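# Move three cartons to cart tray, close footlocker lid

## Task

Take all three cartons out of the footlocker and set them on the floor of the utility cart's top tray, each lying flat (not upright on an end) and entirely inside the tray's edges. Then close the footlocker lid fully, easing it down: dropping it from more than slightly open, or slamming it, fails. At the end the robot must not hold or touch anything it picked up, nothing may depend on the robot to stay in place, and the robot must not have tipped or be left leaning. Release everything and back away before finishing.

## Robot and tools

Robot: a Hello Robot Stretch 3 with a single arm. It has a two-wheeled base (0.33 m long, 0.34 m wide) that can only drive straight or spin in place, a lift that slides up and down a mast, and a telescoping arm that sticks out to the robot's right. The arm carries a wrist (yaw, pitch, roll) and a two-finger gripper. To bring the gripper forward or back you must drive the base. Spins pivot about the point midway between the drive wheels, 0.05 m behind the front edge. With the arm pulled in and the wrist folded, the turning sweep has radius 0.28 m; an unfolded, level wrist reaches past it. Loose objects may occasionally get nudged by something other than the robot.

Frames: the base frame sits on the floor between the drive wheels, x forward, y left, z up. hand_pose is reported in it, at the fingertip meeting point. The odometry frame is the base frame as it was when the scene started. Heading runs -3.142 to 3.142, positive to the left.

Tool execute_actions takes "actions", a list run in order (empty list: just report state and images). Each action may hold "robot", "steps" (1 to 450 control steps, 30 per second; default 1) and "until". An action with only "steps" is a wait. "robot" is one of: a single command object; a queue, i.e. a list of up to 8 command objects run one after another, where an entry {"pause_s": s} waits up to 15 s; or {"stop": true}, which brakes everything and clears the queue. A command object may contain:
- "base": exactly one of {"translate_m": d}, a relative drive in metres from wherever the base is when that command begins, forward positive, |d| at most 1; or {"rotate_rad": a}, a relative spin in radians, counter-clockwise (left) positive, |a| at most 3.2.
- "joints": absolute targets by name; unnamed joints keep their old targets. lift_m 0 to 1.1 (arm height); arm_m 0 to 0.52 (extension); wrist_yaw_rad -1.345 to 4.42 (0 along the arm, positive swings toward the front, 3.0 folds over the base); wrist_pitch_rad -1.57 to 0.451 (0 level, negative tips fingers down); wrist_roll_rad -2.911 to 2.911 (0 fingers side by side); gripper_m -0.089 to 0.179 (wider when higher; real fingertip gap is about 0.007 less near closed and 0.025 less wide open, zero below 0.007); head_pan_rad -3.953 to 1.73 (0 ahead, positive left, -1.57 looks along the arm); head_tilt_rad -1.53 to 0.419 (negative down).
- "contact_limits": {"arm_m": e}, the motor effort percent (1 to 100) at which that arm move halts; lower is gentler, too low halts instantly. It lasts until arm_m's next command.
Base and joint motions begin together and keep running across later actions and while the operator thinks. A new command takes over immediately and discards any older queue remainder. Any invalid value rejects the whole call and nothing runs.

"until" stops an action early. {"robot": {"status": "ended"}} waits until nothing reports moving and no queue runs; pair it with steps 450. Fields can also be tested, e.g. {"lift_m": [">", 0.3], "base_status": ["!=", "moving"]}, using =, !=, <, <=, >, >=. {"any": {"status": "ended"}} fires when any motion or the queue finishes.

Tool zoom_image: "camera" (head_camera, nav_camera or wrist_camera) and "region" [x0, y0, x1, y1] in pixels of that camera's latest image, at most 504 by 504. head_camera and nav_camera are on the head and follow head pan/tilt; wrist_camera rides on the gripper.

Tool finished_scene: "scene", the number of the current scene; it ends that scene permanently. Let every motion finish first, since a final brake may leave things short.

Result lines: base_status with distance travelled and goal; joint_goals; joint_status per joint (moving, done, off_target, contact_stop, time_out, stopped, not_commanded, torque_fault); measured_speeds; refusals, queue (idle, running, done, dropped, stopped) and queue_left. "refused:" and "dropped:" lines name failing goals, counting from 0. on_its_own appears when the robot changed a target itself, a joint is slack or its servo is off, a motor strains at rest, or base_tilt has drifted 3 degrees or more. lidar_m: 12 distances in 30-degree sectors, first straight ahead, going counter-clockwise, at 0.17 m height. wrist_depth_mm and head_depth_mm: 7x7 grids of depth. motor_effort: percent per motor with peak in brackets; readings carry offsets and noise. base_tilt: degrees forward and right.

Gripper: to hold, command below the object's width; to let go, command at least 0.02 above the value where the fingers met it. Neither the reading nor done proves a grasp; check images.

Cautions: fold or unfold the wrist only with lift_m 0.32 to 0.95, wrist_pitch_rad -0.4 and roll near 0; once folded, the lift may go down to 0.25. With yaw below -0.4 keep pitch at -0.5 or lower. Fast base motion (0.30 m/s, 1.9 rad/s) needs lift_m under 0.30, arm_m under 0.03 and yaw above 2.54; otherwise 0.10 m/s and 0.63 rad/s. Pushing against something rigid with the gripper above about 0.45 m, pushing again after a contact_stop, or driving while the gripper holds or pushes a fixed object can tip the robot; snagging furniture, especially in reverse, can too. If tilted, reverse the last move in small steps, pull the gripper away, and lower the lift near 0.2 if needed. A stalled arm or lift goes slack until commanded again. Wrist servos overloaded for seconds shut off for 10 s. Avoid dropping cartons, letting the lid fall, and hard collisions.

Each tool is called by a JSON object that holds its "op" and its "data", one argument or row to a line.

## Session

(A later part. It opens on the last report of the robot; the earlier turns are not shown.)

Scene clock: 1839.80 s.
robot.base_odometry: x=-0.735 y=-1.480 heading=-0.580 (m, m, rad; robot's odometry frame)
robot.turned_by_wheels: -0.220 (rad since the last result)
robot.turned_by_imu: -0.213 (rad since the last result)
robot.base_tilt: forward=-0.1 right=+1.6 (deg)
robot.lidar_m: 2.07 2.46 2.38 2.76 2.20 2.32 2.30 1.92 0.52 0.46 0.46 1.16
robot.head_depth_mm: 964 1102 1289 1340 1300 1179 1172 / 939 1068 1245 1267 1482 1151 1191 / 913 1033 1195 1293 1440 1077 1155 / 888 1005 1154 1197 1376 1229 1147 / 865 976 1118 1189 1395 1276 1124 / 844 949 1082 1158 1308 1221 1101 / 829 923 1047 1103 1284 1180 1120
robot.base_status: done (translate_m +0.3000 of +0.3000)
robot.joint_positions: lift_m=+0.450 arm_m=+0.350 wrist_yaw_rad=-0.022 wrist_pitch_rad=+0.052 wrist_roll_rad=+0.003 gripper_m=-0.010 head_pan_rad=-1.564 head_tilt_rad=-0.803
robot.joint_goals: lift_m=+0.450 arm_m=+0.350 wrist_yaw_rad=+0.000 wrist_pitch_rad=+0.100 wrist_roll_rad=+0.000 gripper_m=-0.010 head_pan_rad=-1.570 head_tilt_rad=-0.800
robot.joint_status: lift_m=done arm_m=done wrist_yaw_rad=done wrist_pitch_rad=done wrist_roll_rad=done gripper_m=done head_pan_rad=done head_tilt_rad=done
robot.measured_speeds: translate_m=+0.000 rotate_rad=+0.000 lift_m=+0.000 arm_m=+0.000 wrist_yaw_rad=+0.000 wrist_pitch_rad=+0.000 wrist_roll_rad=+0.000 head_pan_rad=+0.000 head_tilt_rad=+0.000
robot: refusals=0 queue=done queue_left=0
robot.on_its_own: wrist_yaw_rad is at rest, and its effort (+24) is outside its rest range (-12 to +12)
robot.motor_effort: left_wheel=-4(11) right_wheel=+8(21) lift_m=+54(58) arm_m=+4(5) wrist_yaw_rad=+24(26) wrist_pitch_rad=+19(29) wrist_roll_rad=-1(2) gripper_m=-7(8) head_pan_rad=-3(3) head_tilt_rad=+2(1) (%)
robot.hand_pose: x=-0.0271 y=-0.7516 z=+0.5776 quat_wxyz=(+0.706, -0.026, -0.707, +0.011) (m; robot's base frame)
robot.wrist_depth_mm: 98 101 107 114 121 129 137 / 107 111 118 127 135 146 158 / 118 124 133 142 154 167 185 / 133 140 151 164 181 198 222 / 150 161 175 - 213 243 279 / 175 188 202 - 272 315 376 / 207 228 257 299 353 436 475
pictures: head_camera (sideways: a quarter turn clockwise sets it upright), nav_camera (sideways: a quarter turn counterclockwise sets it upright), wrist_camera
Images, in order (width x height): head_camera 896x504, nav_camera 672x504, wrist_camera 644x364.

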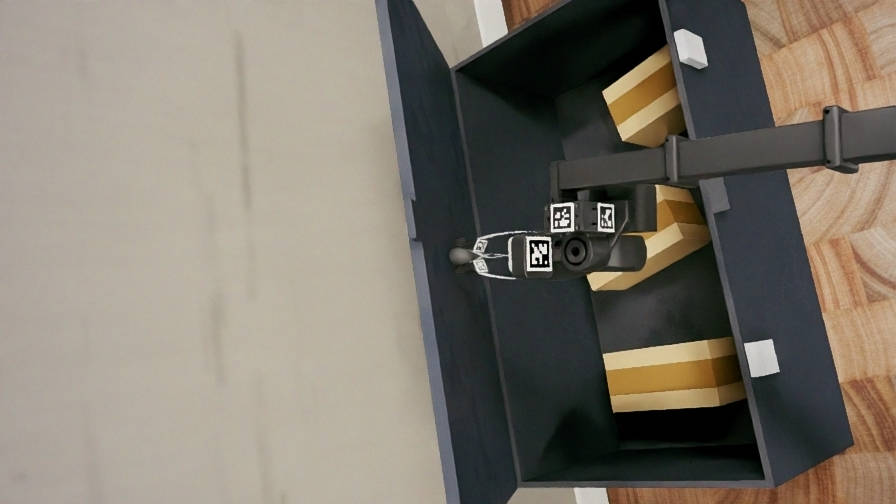

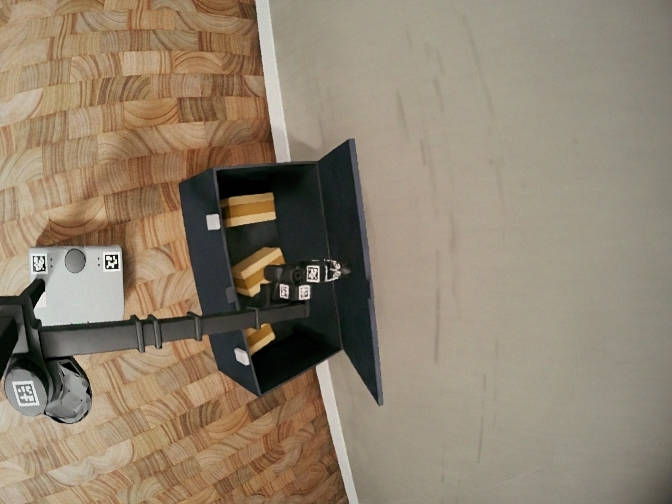

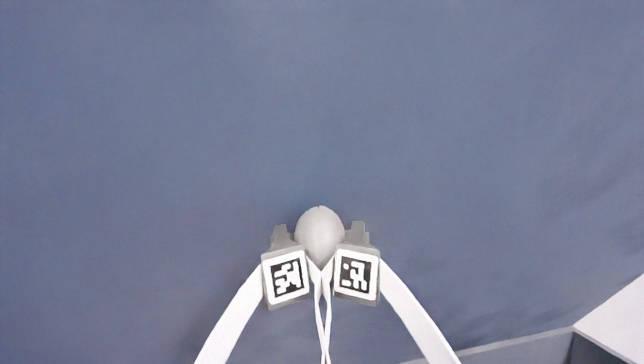

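{"op": "execute_actions", "data": {
  "actions": [
    {"robot":{"joints":{"lift_m":0.50,"arm_m":0.37},"base":{"rotate_rad":0.22}},"steps":150,"until":{"robot":{"status":"ended"}}},
    {"robot":{"joints":{"arm_m":0.45,"head_tilt_rad":-0.7}},"steps":150,"until":{"robot":{"status":"ended"}}}
  ]
}}

Scene clock: 1852.90 s.
robot.base_odometry: x=-0.735 y=-1.480 heading=-0.361 (m, m, rad; robot's odometry frame)
robot.turned_by_wheels: +0.220 (rad since the last result)
robot.turned_by_imu: +0.216 (rad since the last result)
robot.base_tilt: forward=-0.1 right=+1.7 (deg)
robot.lidar_m: 2.45 2.38 2.86 2.76 2.60 2.40 2.30 0.65 0.48 0.46 0.48 1.38
robot.head_depth_mm: 852 947 1051 1054 1275 1389 1024 / 845 942 1035 1051 1269 1386 1021 / 844 933 1040 1046 1204 1327 1015 / 837 933 1029 1012 - 1351 1010 / 835 924 1027 1041 1260 1356 1002 / 828 923 1021 1119 1344 1272 1039 / 824 915 1028 1170 1364 1392 1206
robot.base_status: done (rotate_rad +0.2198 of +0.2200)
robot.joint_positions: lift_m=+0.500 arm_m=+0.450 wrist_yaw_rad=-0.003 wrist_pitch_rad=+0.083 wrist_roll_rad=+0.003 gripper_m=-0.010 head_pan_rad=-1.564 head_tilt_rad=-0.705
robot.joint_goals: lift_m=+0.500 arm_m=+0.450 wrist_yaw_rad=+0.000 wrist_pitch_rad=+0.100 wrist_roll_rad=+0.000 gripper_m=-0.010 head_pan_rad=-1.570 head_tilt_rad=-0.700
robot.joint_status: lift_m=done arm_m=done wrist_yaw_rad=done wrist_pitch_rad=done wrist_roll_rad=done gripper_m=done head_pan_rad=done head_tilt_rad=done
robot.measured_speeds: translate_m=+0.000 rotate_rad=+0.000 lift_m=+0.000 arm_m=+0.000 wrist_yaw_rad=+0.000 wrist_pitch_rad=+0.000 wrist_roll_rad=+0.000 head_pan_rad=+0.000 head_tilt_rad=+0.000
robot: refusals=0 queue=done queue_left=0
robot.motor_effort: left_wheel=-4(12) right_wheel=+5(19) lift_m=+53(60) arm_m=+3(5) wrist_yaw_rad=+2(27) wrist_pitch_rad=+7(20) wrist_roll_rad=-1(1) gripper_m=-6(7) head_pan_rad=-3(3) head_tilt_rad=+2(9) (%)
robot.hand_pose: x=-0.0221 y=-0.8520 z=+0.6355 quat_wxyz=(+0.706, -0.030, -0.707, +0.028) (m; robot's base frame)
robot.wrist_depth_mm: 158 159 159 159 159 160 159 / 165 164 165 166 166 166 166 / 171 172 172 172 172 173 172 / 177 177 178 179 180 180 180 / 185 188 186 - 188 189 189 / 195 195 195 - 197 196 197 / 204 205 205 205 206 208 207
pictures: head_camera (sideways: a quarter turn clockwise sets it upright), nav_camera (sideways: a quarter turn counterclockwise sets it upright), wrist_camera
Images, in order (width x height): head_camera 896x504, nav_camera 672x504, wrist_camera 644x364.

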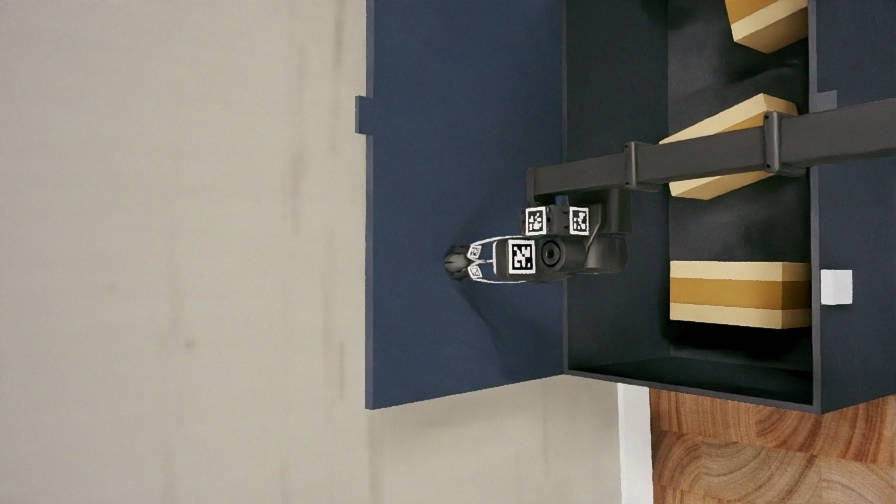

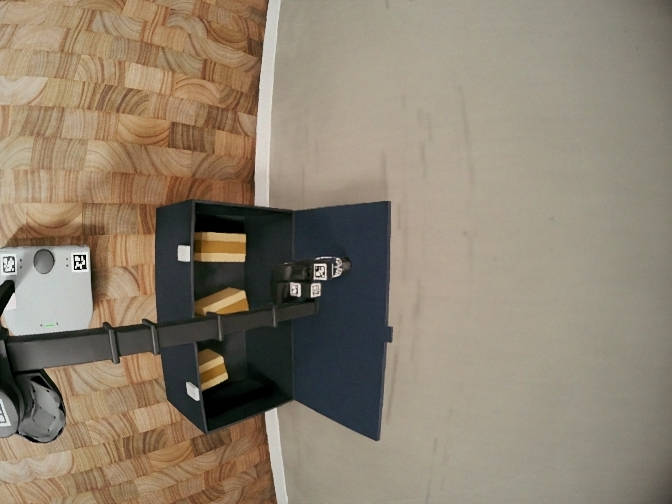

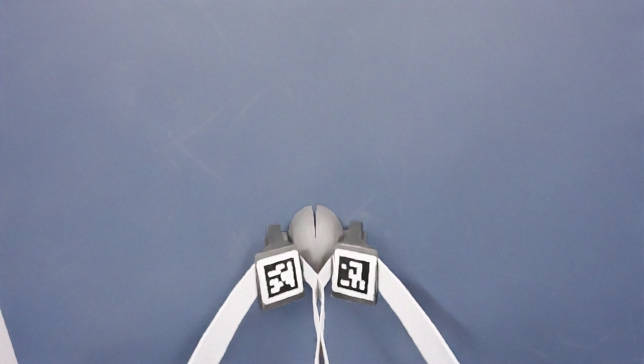

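Still leaning forward ~10°. Extend further.

{"op": "execute_actions", "data": {
  "actions": [
    {"robot":{"joints":{"arm_m":0.50},"contact_limits":{"arm_m":15}},"steps":150,"until":{"robot":{"status":"ended"}}},
    {"steps":30}
  ]
}}

Scene clock: 1859.30 s.
robot.base_odometry: x=-0.735 y=-1.480 heading=-0.361 (m, m, rad; robot's odometry frame)
robot.turned_by_wheels: +0.000 (rad since the last result)
robot.turned_by_imu: +0.001 (rad since the last result)
robot.base_tilt: forward=+0.0 right=+1.7 (deg)
robot.lidar_m: 2.45 2.39 2.87 2.76 2.60 2.40 2.30 0.65 0.48 0.46 0.48 1.38
robot.head_depth_mm: 851 946 1052 1144 1274 1383 1027 / 849 944 1047 1141 1270 1383 1020 / 843 934 1043 1136 1261 1345 1010 / 836 931 1040 1122 1324 1351 1006 / 834 927 1037 1136 1261 1345 1003 / 830 918 1037 1161 1343 1277 1036 / 825 911 1028 1174 1364 1392 1211
robot.base_status: done (rotate_rad +0.2198 of +0.2200)
robot.joint_positions: lift_m=+0.500 arm_m=+0.500 wrist_yaw_rad=-0.002 wrist_pitch_rad=+0.083 wrist_roll_rad=+0.003 gripper_m=-0.010 head_pan_rad=-1.564 head_tilt_rad=-0.705
robot.joint_goals: lift_m=+0.500 arm_m=+0.500 wrist_yaw_rad=+0.000 wrist_pitch_rad=+0.100 wrist_roll_rad=+0.000 gripper_m=-0.010 head_pan_rad=-1.570 head_tilt_rad=-0.700
robot.joint_status: lift_m=done arm_m=done wrist_yaw_rad=done wrist_pitch_rad=done wrist_roll_rad=done gripper_m=done head_pan_rad=done head_tilt_rad=done
robot.measured_speeds: translate_m=+0.000 rotate_rad=+0.000 lift_m=+0.000 arm_m=+0.000 wrist_yaw_rad=+0.000 wrist_pitch_rad=+0.000 wrist_roll_rad=+0.000 head_pan_rad=+0.000 head_tilt_rad=+0.000
robot: refusals=0 queue=done queue_left=0
robot.motor_effort: left_wheel=-4(4) right_wheel=+4(4) lift_m=+53(53) arm_m=+3(1) wrist_yaw_rad=+2(3) wrist_pitch_rad=+7(7) wrist_roll_rad=-1(1) gripper_m=-6(6) head_pan_rad=-3(3) head_tilt_rad=+2(2) (%)
robot.contact_limits: arm_m 15 (drawing in: default 20, maximum 32; extending or still: default 26, maximum 43)
robot.hand_pose: x=-0.0220 y=-0.9020 z=+0.6354 quat_wxyz=(+0.706, -0.030, -0.707, +0.028) (m; robot's base frame)
robot.wrist_depth_mm: 221 220 220 221 219 219 220 / 219 219 220 219 220 220 218 / 218 218 219 221 219 218 219 / 218 219 216 217 218 218 217 / 217 218 216 - 218 215 219 / 217 217 216 - 217 216 217 / 216 216 216 217 218 216 215
pictures: head_camera (sideways: a quarter turn clockwise sets it upright), nav_camera (sideways: a quarter turn counterclockwise sets it upright), wrist_camera
Images, in order (width x height): head_camera 896x504, nav_camera 672x504, wrist_camera 644x364.

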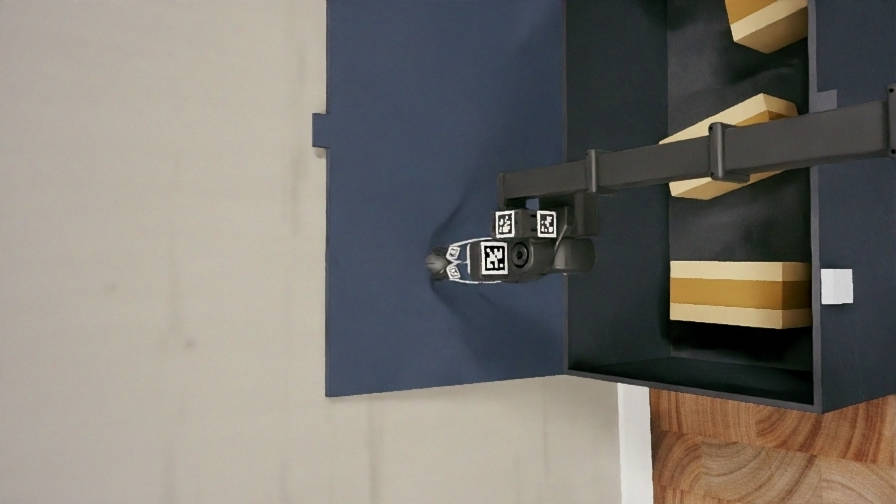

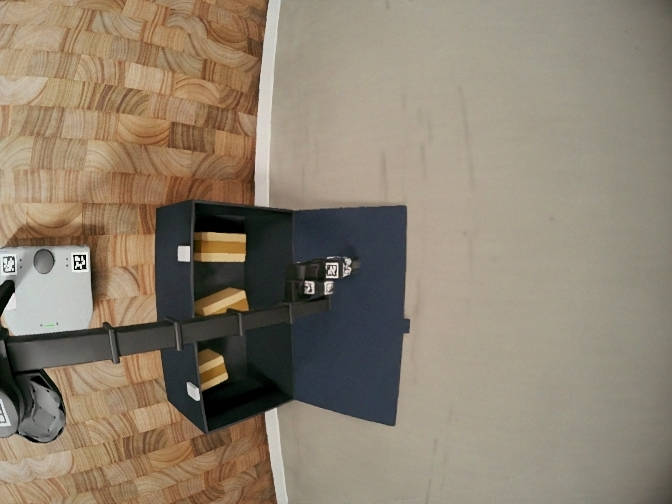

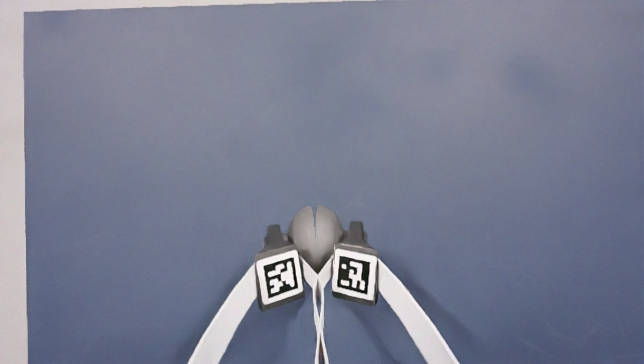

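{"op": "execute_actions", "data": {
  "actions": [
    {"robot":{"joints":{"arm_m":0.3,"lift_m":0.62}},"steps":200,"until":{"robot":{"status":"ended"}}},
    {"robot":{"joints":{"arm_m":0.46,"wrist_pitch_rad":-1.5,"gripper_m":0.16,"head_tilt_rad":-0.95}},"steps":200,"until":{"robot":{"status":"ended"}}}
  ]
}}

Scene clock: 1900.60 s.
robot.base_odometry: x=-0.735 y=-1.480 heading=-0.360 (m, m, rad; robot's odometry frame)
robot.turned_by_wheels: +0.000 (rad since the last result)
robot.turned_by_imu: +0.002 (rad since the last result)
robot.base_tilt: forward=+0.0 right=+1.6 (deg)
robot.lidar_m: 2.46 2.38 2.86 2.76 2.60 2.40 2.30 0.65 0.48 0.46 0.48 1.37
robot.head_depth_mm: 914 1016 1167 1384 1280 1203 1147 / 908 1012 1162 1335 1414 - - / 907 1010 - 1363 1336 1194 1139 / 903 1008 1106 1425 1336 1192 1131 / 896 1004 1153 1353 1321 1194 1119 / 893 1005 1188 1409 1286 1231 1121 / 886 1024 1209 1480 1396 1237 1114
robot.base_status: done (rotate_rad +0.2198 of +0.2200)
robot.joint_positions: lift_m=+0.620 arm_m=+0.460 wrist_yaw_rad=-0.001 wrist_pitch_rad=-1.496 wrist_roll_rad=+0.003 gripper_m=+0.160 head_pan_rad=-1.564 head_tilt_rad=-0.938
robot.joint_goals: lift_m=+0.620 arm_m=+0.460 wrist_yaw_rad=+0.000 wrist_pitch_rad=-1.500 wrist_roll_rad=+0.000 gripper_m=+0.160 head_pan_rad=-1.570 head_tilt_rad=-0.950
robot.joint_status: lift_m=done arm_m=done wrist_yaw_rad=done wrist_pitch_rad=done wrist_roll_rad=done gripper_m=done head_pan_rad=done head_tilt_rad=done
robot.measured_speeds: translate_m=+0.000 rotate_rad=+0.000 lift_m=+0.000 arm_m=+0.000 wrist_yaw_rad=+0.000 wrist_pitch_rad=+0.000 wrist_roll_rad=+0.000 head_pan_rad=+0.000 head_tilt_rad=+0.000
robot: refusals=0 queue=done queue_left=0
robot.motor_effort: left_wheel=-4(4) right_wheel=+3(4) lift_m=+53(48) arm_m=+3(1) wrist_yaw_rad=+1(2) wrist_pitch_rad=-2(7) wrist_roll_rad=-1(1) gripper_m=+0(82) head_pan_rad=-3(3) head_tilt_rad=-5(21) (%)
robot.hand_pose: x=-0.0216 y=-0.5997 z=+0.5010 quat_wxyz=(+0.517, +0.480, -0.519, -0.482) (m; robot's base frame)
robot.wrist_depth_mm: 619 362 592 626 586 631 613 / 624 363 526 619 522 643 626 / 636 397 520 648 535 642 551 / 657 399 637 642 652 662 552 / 658 426 599 634 621 674 592 / 687 402 396 402 400 358 397 / 698 707 706 714 736 737 741
pictures: head_camera (sideways: a quarter turn clockwise sets it upright), nav_camera (sideways: a quarter turn counterclockwise sets it upright), wrist_camera
Images, in order (width x height): head_camera 896x504, nav_camera 672x504, wrist_camera 644x364.

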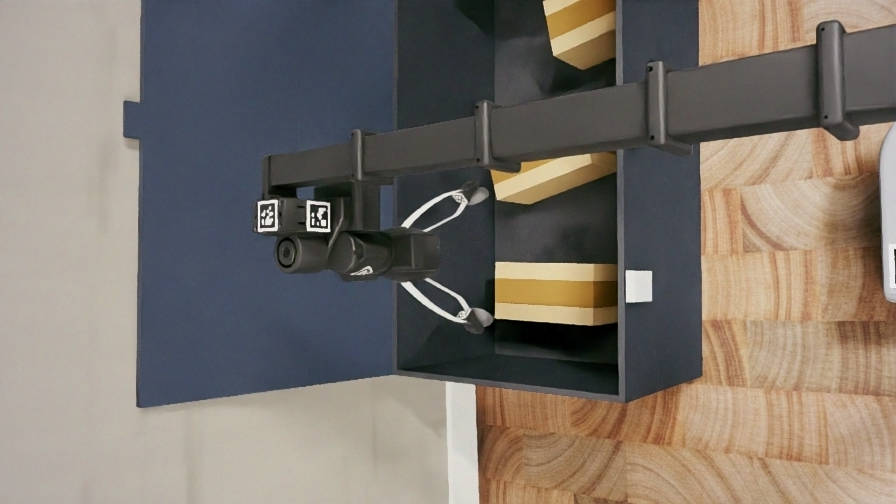

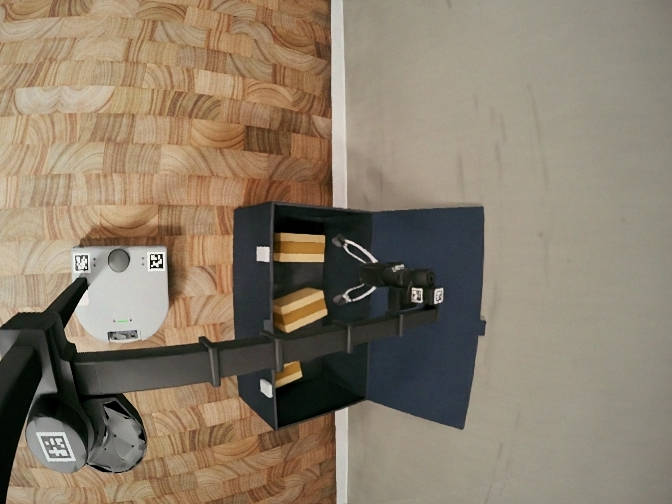

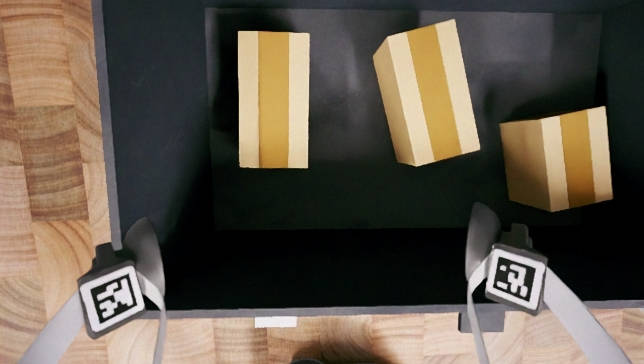

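{"op": "execute_actions", "data": {
  "actions": [
    {"robot":{"base":{"translate_m":0.077},"joints":{"arm_m":0.52,"wrist_pitch_rad":-1.25,"gripper_m":0.179,"lift_m":0.36}},"steps":200,"until":{"robot":{"status":"ended"}}}
  ]
}}

Scene clock: 1940.63 s.
robot.base_odometry: x=-0.663 y=-1.508 heading=-0.360 (m, m, rad; robot's odometry frame)
robot.turned_by_wheels: +0.000 (rad since the last result)
robot.turned_by_imu: +0.001 (rad since the last result)
robot.base_tilt: forward=-0.1 right=+1.7 (deg)
robot.lidar_m: 2.38 2.33 2.87 2.76 2.54 2.48 2.37 0.65 0.48 0.46 1.02 1.37
robot.head_depth_mm: 913 1020 1163 1395 1371 1206 1135 / 910 1011 1164 1355 1312 1201 1131 / 902 1013 1157 1348 1374 1191 1126 / 902 1012 1160 1358 1267 1190 1140 / 893 1010 1166 1373 1343 1207 1120 / 888 1029 1218 1489 1413 1247 1115 / 886 1023 1208 1487 1398 1236 1123
robot.base_status: done (translate_m +0.0770 of +0.0770)
robot.joint_positions: lift_m=+0.360 arm_m=+0.518 wrist_yaw_rad=-0.001 wrist_pitch_rad=-1.255 wrist_roll_rad=+0.003 gripper_m=+0.179 head_pan_rad=-1.564 head_tilt_rad=-0.938
robot.joint_goals: lift_m=+0.360 arm_m=+0.520 wrist_yaw_rad=+0.000 wrist_pitch_rad=-1.250 wrist_roll_rad=+0.000 gripper_m=+0.179 head_pan_rad=-1.570 head_tilt_rad=-0.950
robot.joint_status: lift_m=done arm_m=done wrist_yaw_rad=done wrist_pitch_rad=done wrist_roll_rad=done gripper_m=done head_pan_rad=done head_tilt_rad=done
robot.measured_speeds: translate_m=+0.000 rotate_rad=+0.000 lift_m=+0.000 arm_m=+0.000 wrist_yaw_rad=+0.000 wrist_pitch_rad=+0.000 wrist_roll_rad=+0.000 head_pan_rad=+0.000 head_tilt_rad=+0.000
robot: refusals=0 queue=done queue_left=0
robot.motor_effort: left_wheel=-3(3) right_wheel=+2(8) lift_m=+27(49) arm_m=+3(2) wrist_yaw_rad=+1(1) wrist_pitch_rad=+2(2) wrist_roll_rad=-1(1) gripper_m=+1(75) head_pan_rad=-2(3) head_tilt_rad=-5(5) (%)
robot.hand_pose: x=-0.0217 y=-0.7195 z=+0.2481 quat_wxyz=(+0.571, +0.414, -0.573, -0.417) (m; robot's base frame)
robot.wrist_depth_mm: 153 218 286 288 286 288 291 / 153 216 367 392 396 399 399 / 153 216 406 285 408 416 288 / 152 216 393 279 406 354 288 / 148 232 388 273 394 394 281 / - 256 376 267 385 385 275 / - 230 369 263 378 387 313
pictures: head_camera (sideways: a quarter turn clockwise sets it upright), nav_camera (sideways: a quarter turn counterclockwise sets it upright), wrist_camera
Images, in order (width x height): head_camera 896x504, nav_camera 672x504, wrist_camera 644x364.

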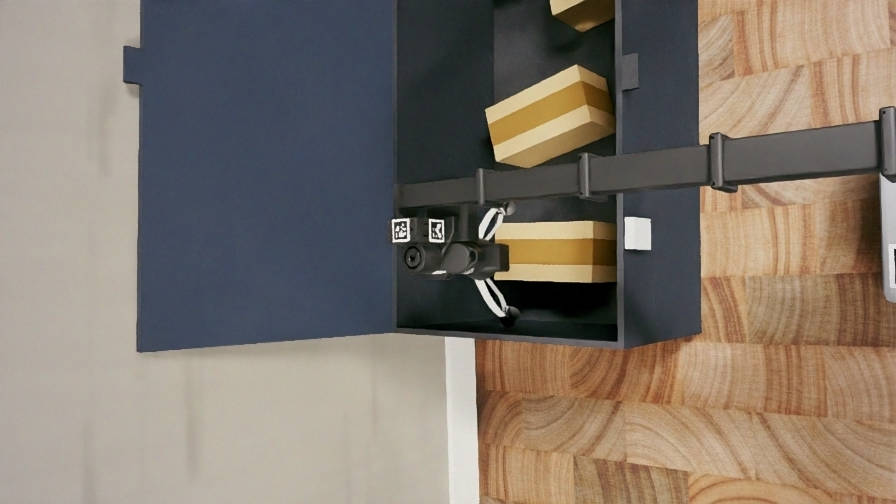

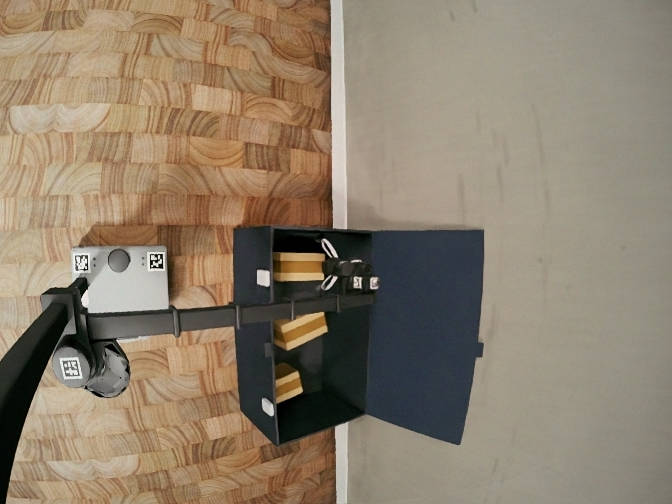

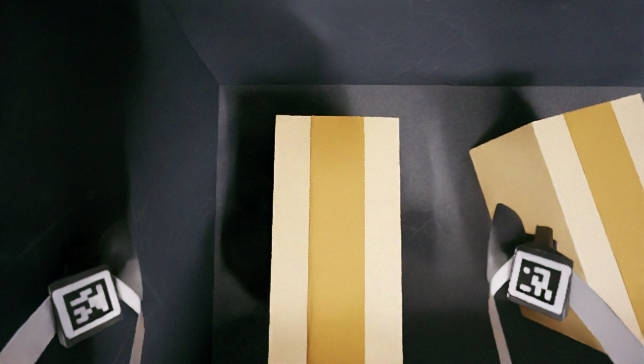

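{"op": "execute_actions", "data": {
  "actions": [
    {"robot":{"base":{"translate_m":-0.017},"joints":{"lift_m":0.205}},"steps":200,"until":{"robot":{"status":"ended"}}}
  ]
}}

Scene clock: 1952.90 s.
robot.base_odometry: x=-0.679 y=-1.502 heading=-0.360 (m, m, rad; robot's odometry frame)
robot.turned_by_wheels: +0.000 (rad since the last result)
robot.turned_by_imu: +0.001 (rad since the last result)
robot.base_tilt: forward=-0.1 right=+1.7 (deg)
robot.lidar_m: 2.40 2.34 2.86 2.76 2.56 2.46 2.36 0.65 0.48 0.46 0.48 1.38
robot.head_depth_mm: 913 1016 1170 1396 1365 1212 1133 / 906 1008 1164 1388 1298 1200 1129 / 904 1009 1159 1337 1357 1200 1127 / 899 1012 1159 1333 1253 1194 1136 / 897 1010 1165 1380 1225 1193 1125 / 890 1032 1216 1482 1399 1239 1123 / 887 1015 1205 1485 1392 1246 1119
robot.base_status: done (translate_m -0.0170 of -0.0170)
robot.joint_positions: lift_m=+0.205 arm_m=+0.518 wrist_yaw_rad=-0.001 wrist_pitch_rad=-1.255 wrist_roll_rad=+0.003 gripper_m=+0.179 head_pan_rad=-1.564 head_tilt_rad=-0.938
robot.joint_goals: lift_m=+0.205 arm_m=+0.520 wrist_yaw_rad=+0.000 wrist_pitch_rad=-1.250 wrist_roll_rad=+0.000 gripper_m=+0.179 head_pan_rad=-1.570 head_tilt_rad=-0.950
robot.joint_status: lift_m=done arm_m=done wrist_yaw_rad=done wrist_pitch_rad=done wrist_roll_rad=done gripper_m=done head_pan_rad=done head_tilt_rad=done
robot.measured_speeds: translate_m=+0.000 rotate_rad=+0.000 lift_m=+0.000 arm_m=+0.000 wrist_yaw_rad=+0.000 wrist_pitch_rad=+0.000 wrist_roll_rad=+0.000 head_pan_rad=+0.000 head_tilt_rad=+0.000
robot: refusals=0 queue=done queue_left=0
robot.motor_effort: left_wheel=-3(6) right_wheel=+2(5) lift_m=+27(28) arm_m=+3(3) wrist_yaw_rad=+1(1) wrist_pitch_rad=+2(2) wrist_roll_rad=-1(1) gripper_m=+0(1) head_pan_rad=-3(3) head_tilt_rad=-5(5) (%)
robot.hand_pose: x=-0.0217 y=-0.7195 z=+0.0931 quat_wxyz=(+0.571, +0.414, -0.573, -0.417) (m; robot's base frame)
robot.wrist_depth_mm: 175 248 129 129 131 260 262 / 174 244 126 127 129 255 256 / 176 241 124 125 126 249 213 / 175 238 121 122 123 245 223 / 169 232 119 120 121 243 235 / - 229 117 118 118 235 230 / - 225 114 115 117 233 234
pictures: head_camera (sideways: a quarter turn clockwise sets it upright), nav_camera (sideways: a quarter turn counterclockwise sets it upright), wrist_camera
Images, in order (width x height): head_camera 896x504, nav_camera 672x504, wrist_camera 644x364.

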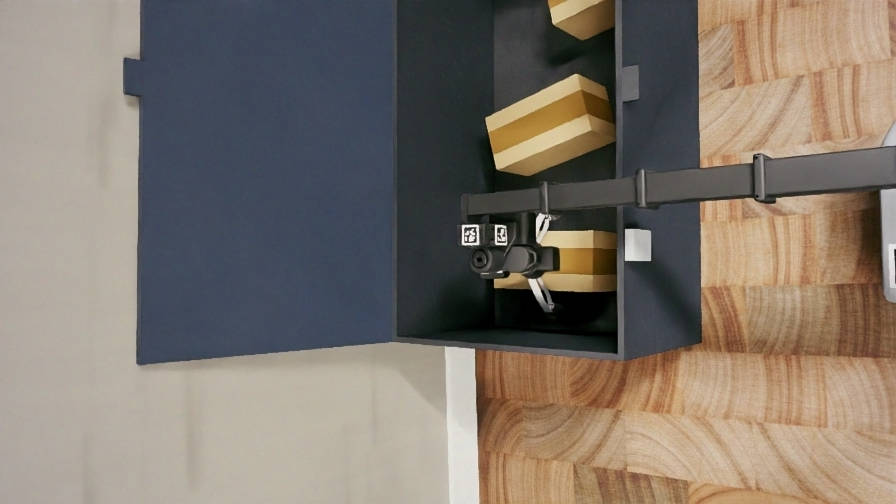

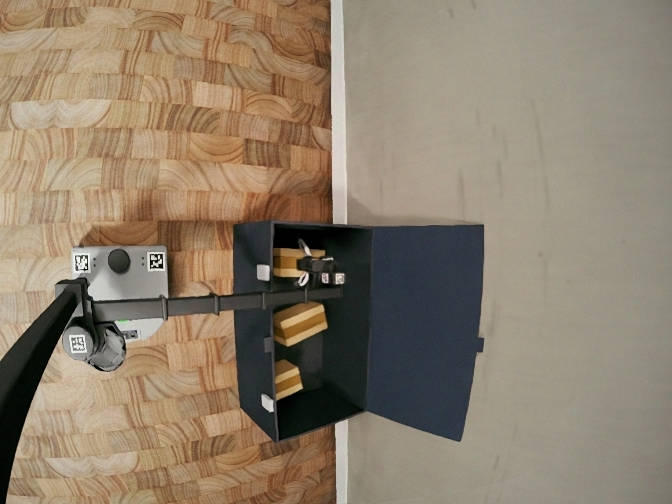

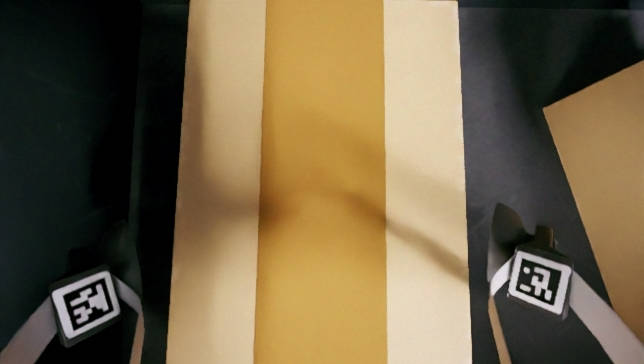

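{"op": "execute_actions", "data": {
  "actions": [
    {"robot":{"joints":{"lift_m":0.19}},"steps":100,"until":{"robot":{"status":"ended"}}},
    {"robot":{"joints":{"gripper_m":0.05}},"steps":100,"until":{"robot":{"status":"ended"}}},
    {"robot":{"joints":{"lift_m":0.26}},"steps":100,"until":{"robot":{"status":"ended"}}}
  ]
}}

Scene clock: 1962.97 s.
robot.base_odometry: x=-0.679 y=-1.502 heading=-0.360 (m, m, rad; robot's odometry frame)
robot.turned_by_wheels: +0.000 (rad since the last result)
robot.turned_by_imu: +0.001 (rad since the last result)
robot.base_tilt: forward=+0.0 right=+1.7 (deg)
robot.lidar_m: 2.39 2.34 2.86 2.77 2.55 2.46 2.36 0.65 0.48 0.46 0.48 1.37
robot.head_depth_mm: 914 1015 1164 1391 1364 1208 1137 / 911 1013 1165 1387 1295 1202 1129 / 908 1008 1160 1337 1353 1197 1134 / 897 1009 1155 1305 1200 1190 1133 / 893 1006 1165 1368 1226 1191 1126 / 890 1031 1217 1481 1398 1247 1122 / 883 1019 1212 1486 1396 1238 1119
robot.base_status: done (translate_m -0.0170 of -0.0170)
robot.joint_positions: lift_m=+0.259 arm_m=+0.518 wrist_yaw_rad=-0.002 wrist_pitch_rad=-1.269 wrist_roll_rad=+0.005 gripper_m=+0.057 head_pan_rad=-1.564 head_tilt_rad=-0.939
robot.joint_goals: lift_m=+0.260 arm_m=+0.520 wrist_yaw_rad=+0.000 wrist_pitch_rad=-1.250 wrist_roll_rad=+0.000 gripper_m=+0.055 head_pan_rad=-1.570 head_tilt_rad=-0.950
robot.joint_status: lift_m=done arm_m=done wrist_yaw_rad=done wrist_pitch_rad=done wrist_roll_rad=done gripper_m=off_target head_pan_rad=done head_tilt_rad=done
robot.measured_speeds: translate_m=+0.000 rotate_rad=+0.000 lift_m=+0.000 arm_m=+0.000 wrist_yaw_rad=+0.000 wrist_pitch_rad=+0.000 wrist_roll_rad=+0.000 head_pan_rad=+0.000 head_tilt_rad=+0.000
robot: refusals=0 queue=done queue_left=0
robot.on_its_own: gripper_m is held at +0.055, not at your +0.050, by its stall guard, which is still easing
robot.motor_effort: left_wheel=-3(6) right_wheel=+1(9) lift_m=+64(67) arm_m=+3(3) wrist_yaw_rad=+2(4) wrist_pitch_rad=+8(9) wrist_roll_rad=-2(2) gripper_m=-48(99) head_pan_rad=-3(3) head_tilt_rad=-5(6) (%)
robot.hand_pose: x=-0.0217 y=-0.7162 z=+0.1461 quat_wxyz=(+0.568, +0.418, -0.571, -0.421) (m; robot's base frame)
robot.wrist_depth_mm: 176 249 279 280 282 299 302 / 176 248 144 145 147 308 224 / 176 249 134 134 135 300 212 / 175 249 125 126 127 299 224 / 174 216 117 118 119 294 235 / 170 111 111 111 112 115 239 / - 213 105 105 106 285 245
pictures: head_camera (sideways: a quarter turn clockwise sets it upright), nav_camera (sideways: a quarter turn counterclockwise sets it upright), wrist_camera
Images, in order (width x height): head_camera 896x504, nav_camera 672x504, wrist_camera 644x364.

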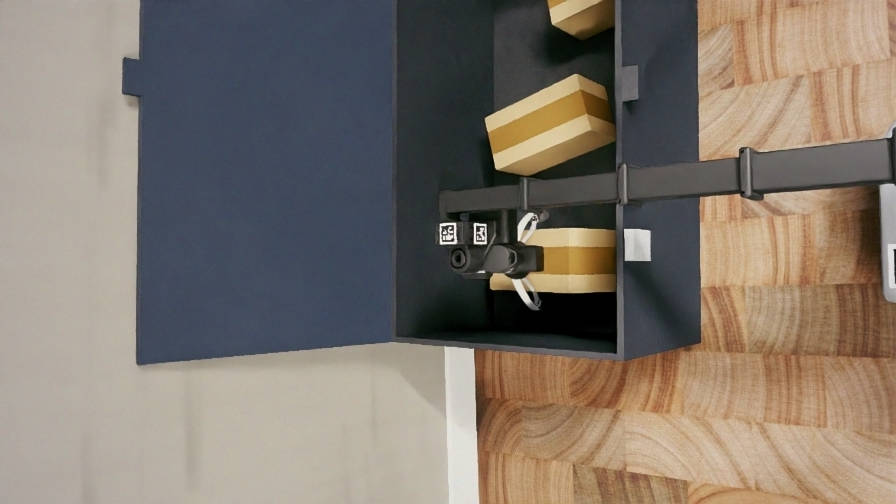

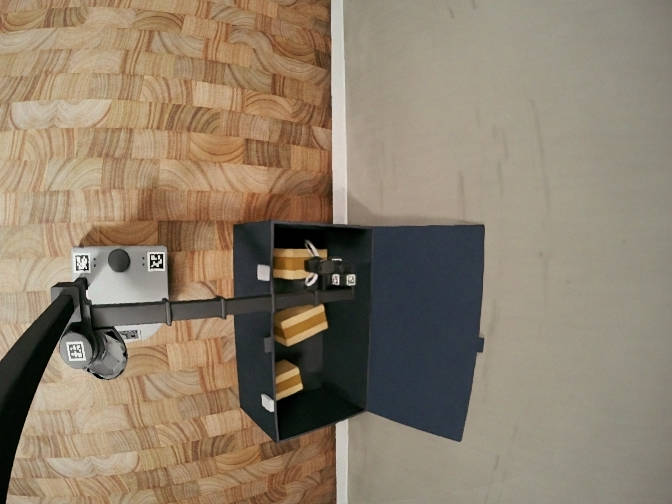

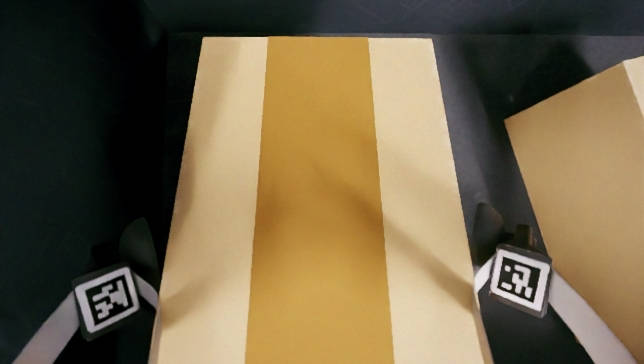

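{"op": "execute_actions", "data": {
  "actions": [
    {"robot":{"joints":{"lift_m":0.195}},"steps":100,"until":{"robot":{"status":"ended"}}},
    {"robot":{"joints":{"gripper_m":0.179}},"steps":100,"until":{"robot":{"status":"ended"}}},
    {"robot":{"joints":{"wrist_pitch_rad":-1.1,"lift_m":0.195}},"steps":100,"until":{"robot":{"status":"ended"}}},
    {"robot":{"joints":{"gripper_m":0.07}},"steps":100,"until":{"robot":{"status":"ended"}}},
    {"robot":{"joints":{"lift_m":0.25}},"steps":100,"until":{"robot":{"status":"ended"}}}
  ]
}}

Scene clock: 1983.17 s.
robot.base_odometry: x=-0.679 y=-1.502 heading=-0.360 (m, m, rad; robot's odometry frame)
robot.turned_by_wheels: +0.000 (rad since the last result)
robot.turned_by_imu: +0.006 (rad since the last result)
robot.base_tilt: forward=+0.0 right=+1.7 (deg)
robot.lidar_m: 2.39 2.34 2.87 2.77 2.56 2.46 2.36 0.64 0.48 0.46 0.48 1.38
robot.head_depth_mm: 917 1014 1172 1399 1366 1218 1130 / 912 1015 1167 1359 1304 1214 1129 / 903 1013 1164 1340 1356 1190 1142 / 901 1012 1160 1295 1255 1199 1134 / 896 1007 1171 1373 1326 1196 1127 / 896 1030 1214 1489 1400 1244 1120 / 888 1020 1219 1476 1388 1234 1121
robot.base_status: done (translate_m -0.0170 of -0.0170)
robot.joint_positions: lift_m=+0.249 arm_m=+0.518 wrist_yaw_rad=-0.001 wrist_pitch_rad=-1.133 wrist_roll_rad=+0.004 gripper_m=+0.075 head_pan_rad=-1.564 head_tilt_rad=-0.943
robot.joint_goals: lift_m=+0.250 arm_m=+0.520 wrist_yaw_rad=+0.000 wrist_pitch_rad=-1.100 wrist_roll_rad=+0.000 gripper_m=+0.074 head_pan_rad=-1.570 head_tilt_rad=-0.950
robot.joint_status: lift_m=done arm_m=done wrist_yaw_rad=done wrist_pitch_rad=done wrist_roll_rad=done gripper_m=done head_pan_rad=done head_tilt_rad=done
robot.measured_speeds: translate_m=+0.000 rotate_rad=+0.000 lift_m=+0.000 arm_m=+0.000 wrist_yaw_rad=+0.000 wrist_pitch_rad=+0.000 wrist_roll_rad=+0.000 head_pan_rad=+0.000 head_tilt_rad=+0.000
robot: refusals=0 queue=done queue_left=0
robot.motor_effort: left_wheel=+0(18) right_wheel=-1(36) lift_m=+61(70) arm_m=+1(3) wrist_yaw_rad=+1(8) wrist_pitch_rad=+13(18) wrist_roll_rad=-2(3) gripper_m=-24(99) head_pan_rad=-3(3) head_tilt_rad=-3(5) (%)
robot.hand_pose: x=-0.0217 y=-0.7500 z=+0.1457 quat_wxyz=(+0.595, +0.378, -0.598, -0.381) (m; robot's base frame)
robot.wrist_depth_mm: 172 219 227 232 232 232 231 / 172 244 293 297 299 298 299 / 171 244 310 133 311 318 317 / 173 227 132 132 134 301 214 / 171 227 131 133 134 293 225 / 173 - 132 133 135 284 237 / 167 262 132 133 135 269 238
pictures: head_camera (sideways: a quarter turn clockwise sets it upright), nav_camera (sideways: a quarter turn counterclockwise sets it upright), wrist_camera
replaced: robot.lift_m: its motion had ended contact_stop
Images, in order (width x height): head_camera 896x504, nav_camera 672x504, wrist_camera 644x364.

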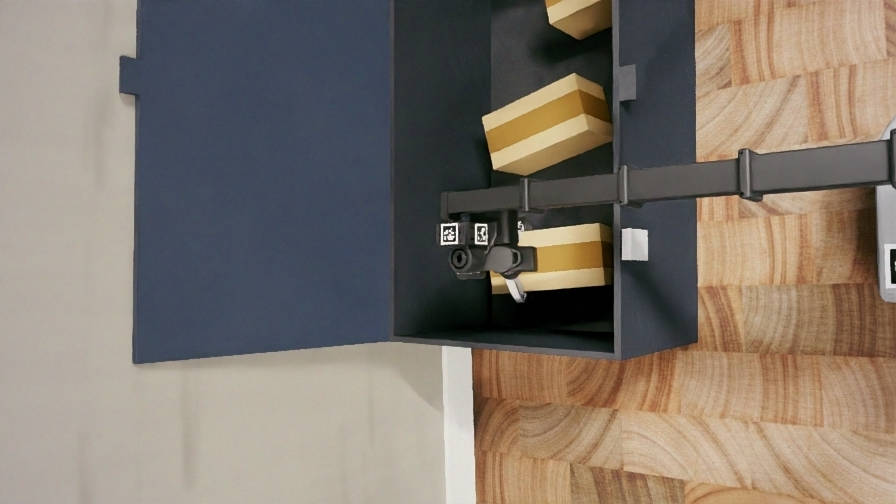

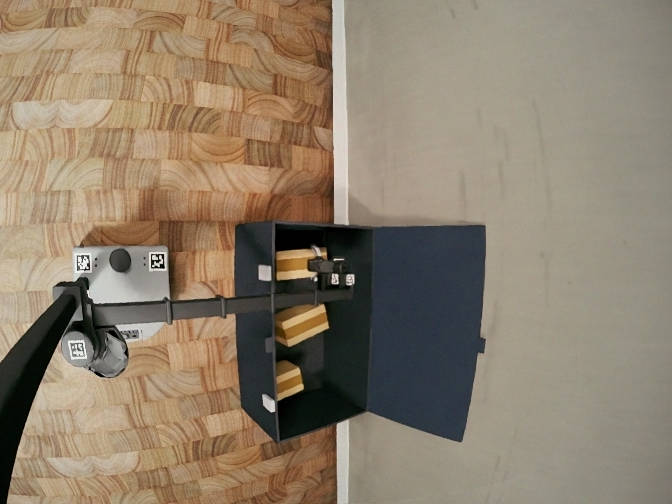

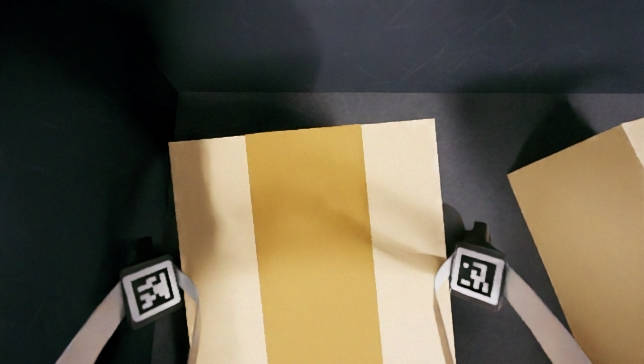

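{"op": "execute_actions", "data": {
  "actions": [
    {"robot":{"joints":{"lift_m":0.20}},"steps":100,"until":{"robot":{"status":"ended"}}},
    {"robot":{"joints":{"gripper_m":0.179}},"steps":100,"until":{"robot":{"status":"ended"}}},
    {"robot":{"joints":{"lift_m":0.42}},"steps":100,"until":{"robot":{"status":"ended"}}},
    {"robot":{"joints":{"wrist_pitch_rad":-1.35}},"steps":100,"until":{"robot":{"status":"ended"}}}
  ]
}}

Scene clock: 1996.47 s.
robot.base_odometry: x=-0.679 y=-1.502 heading=-0.360 (m, m, rad; robot's odometry frame)
robot.turned_by_wheels: +0.000 (rad since the last result)
robot.turned_by_imu: +0.002 (rad since the last result)
robot.base_tilt: forward=+0.0 right=+1.7 (deg)
robot.lidar_m: 2.39 2.33 2.87 2.77 2.56 2.46 2.36 0.65 0.48 0.46 0.48 1.37
robot.head_depth_mm: 916 1012 1172 1389 1361 1214 1132 / 911 1015 1169 1354 1298 1210 1131 / 903 1014 1157 1344 1362 1210 1134 / 903 1011 1139 1341 1269 1204 1134 / 898 1010 1165 1338 1334 1202 1122 / 893 1031 1225 1483 1398 1242 1119 / 886 1024 1219 1478 1391 1243 1116
robot.base_status: done (translate_m -0.0170 of -0.0170)
robot.joint_positions: lift_m=+0.420 arm_m=+0.518 wrist_yaw_rad=-0.001 wrist_pitch_rad=-1.349 wrist_roll_rad=+0.000 gripper_m=+0.179 head_pan_rad=-1.564 head_tilt_rad=-0.943
robot.joint_goals: lift_m=+0.420 arm_m=+0.520 wrist_yaw_rad=+0.000 wrist_pitch_rad=-1.350 wrist_roll_rad=+0.000 gripper_m=+0.179 head_pan_rad=-1.570 head_tilt_rad=-0.950
robot.joint_status: lift_m=done arm_m=done wrist_yaw_rad=done wrist_pitch_rad=done wrist_roll_rad=done gripper_m=done head_pan_rad=done head_tilt_rad=done
robot.measured_speeds: translate_m=+0.000 rotate_rad=+0.000 lift_m=+0.000 arm_m=+0.000 wrist_yaw_rad=+0.000 wrist_pitch_rad=+0.000 wrist_roll_rad=+0.000 head_pan_rad=+0.000 head_tilt_rad=+0.000
robot: refusals=0 queue=done queue_left=0
robot.motor_effort: left_wheel=-2(2) right_wheel=+0(3) lift_m=+52(60) arm_m=+1(2) wrist_yaw_rad=+1(1) wrist_pitch_rad=-1(14) wrist_roll_rad=+0(2) gripper_m=+1(85) head_pan_rad=-2(3) head_tilt_rad=-3(4) (%)
robot.hand_pose: x=-0.0217 y=-0.6960 z=+0.3030 quat_wxyz=(+0.552, +0.441, -0.552, -0.442) (m; robot's base frame)
robot.wrist_depth_mm: 173 246 349 353 352 352 351 / 174 248 452 458 462 458 464 / 174 246 447 335 455 340 465 / 174 247 450 335 455 340 338 / 169 264 443 331 452 419 343 / - 292 449 327 450 452 452 / - 264 435 445 446 459 454
pictures: head_camera (sideways: a quarter turn clockwise sets it upright), nav_camera (sideways: a quarter turn counterclockwise sets it upright), wrist_camera
replaced: robot.lift_m: its motion had ended contact_stop
Images, in order (width x height): head_camera 896x504, nav_camera 672x504, wrist_camera 644x364.

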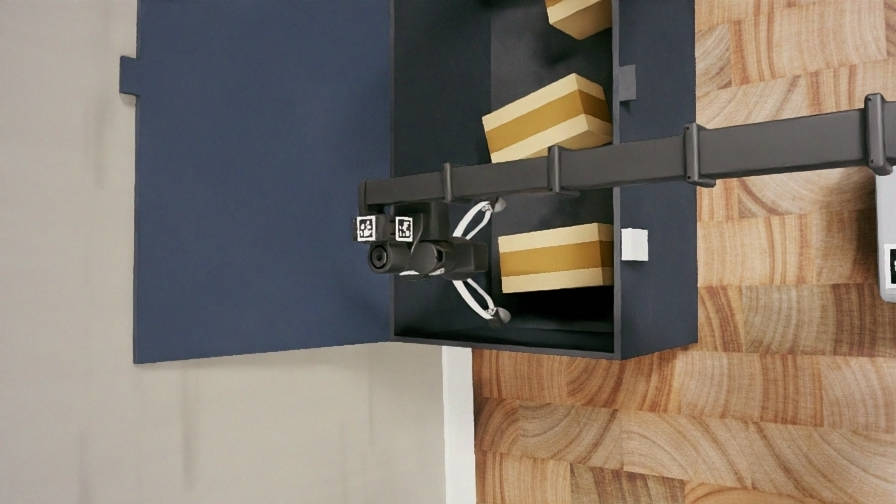

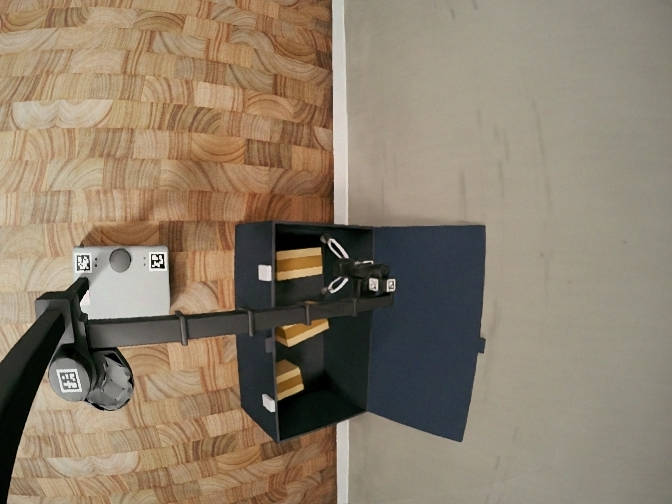

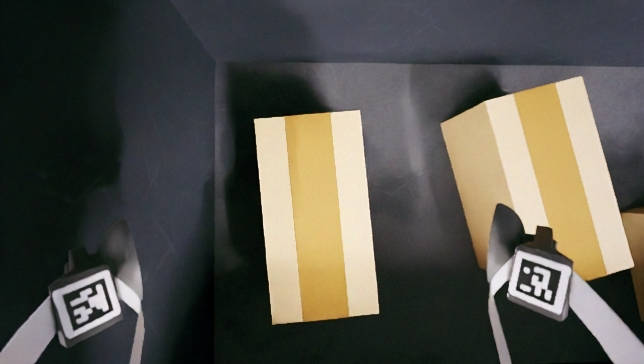

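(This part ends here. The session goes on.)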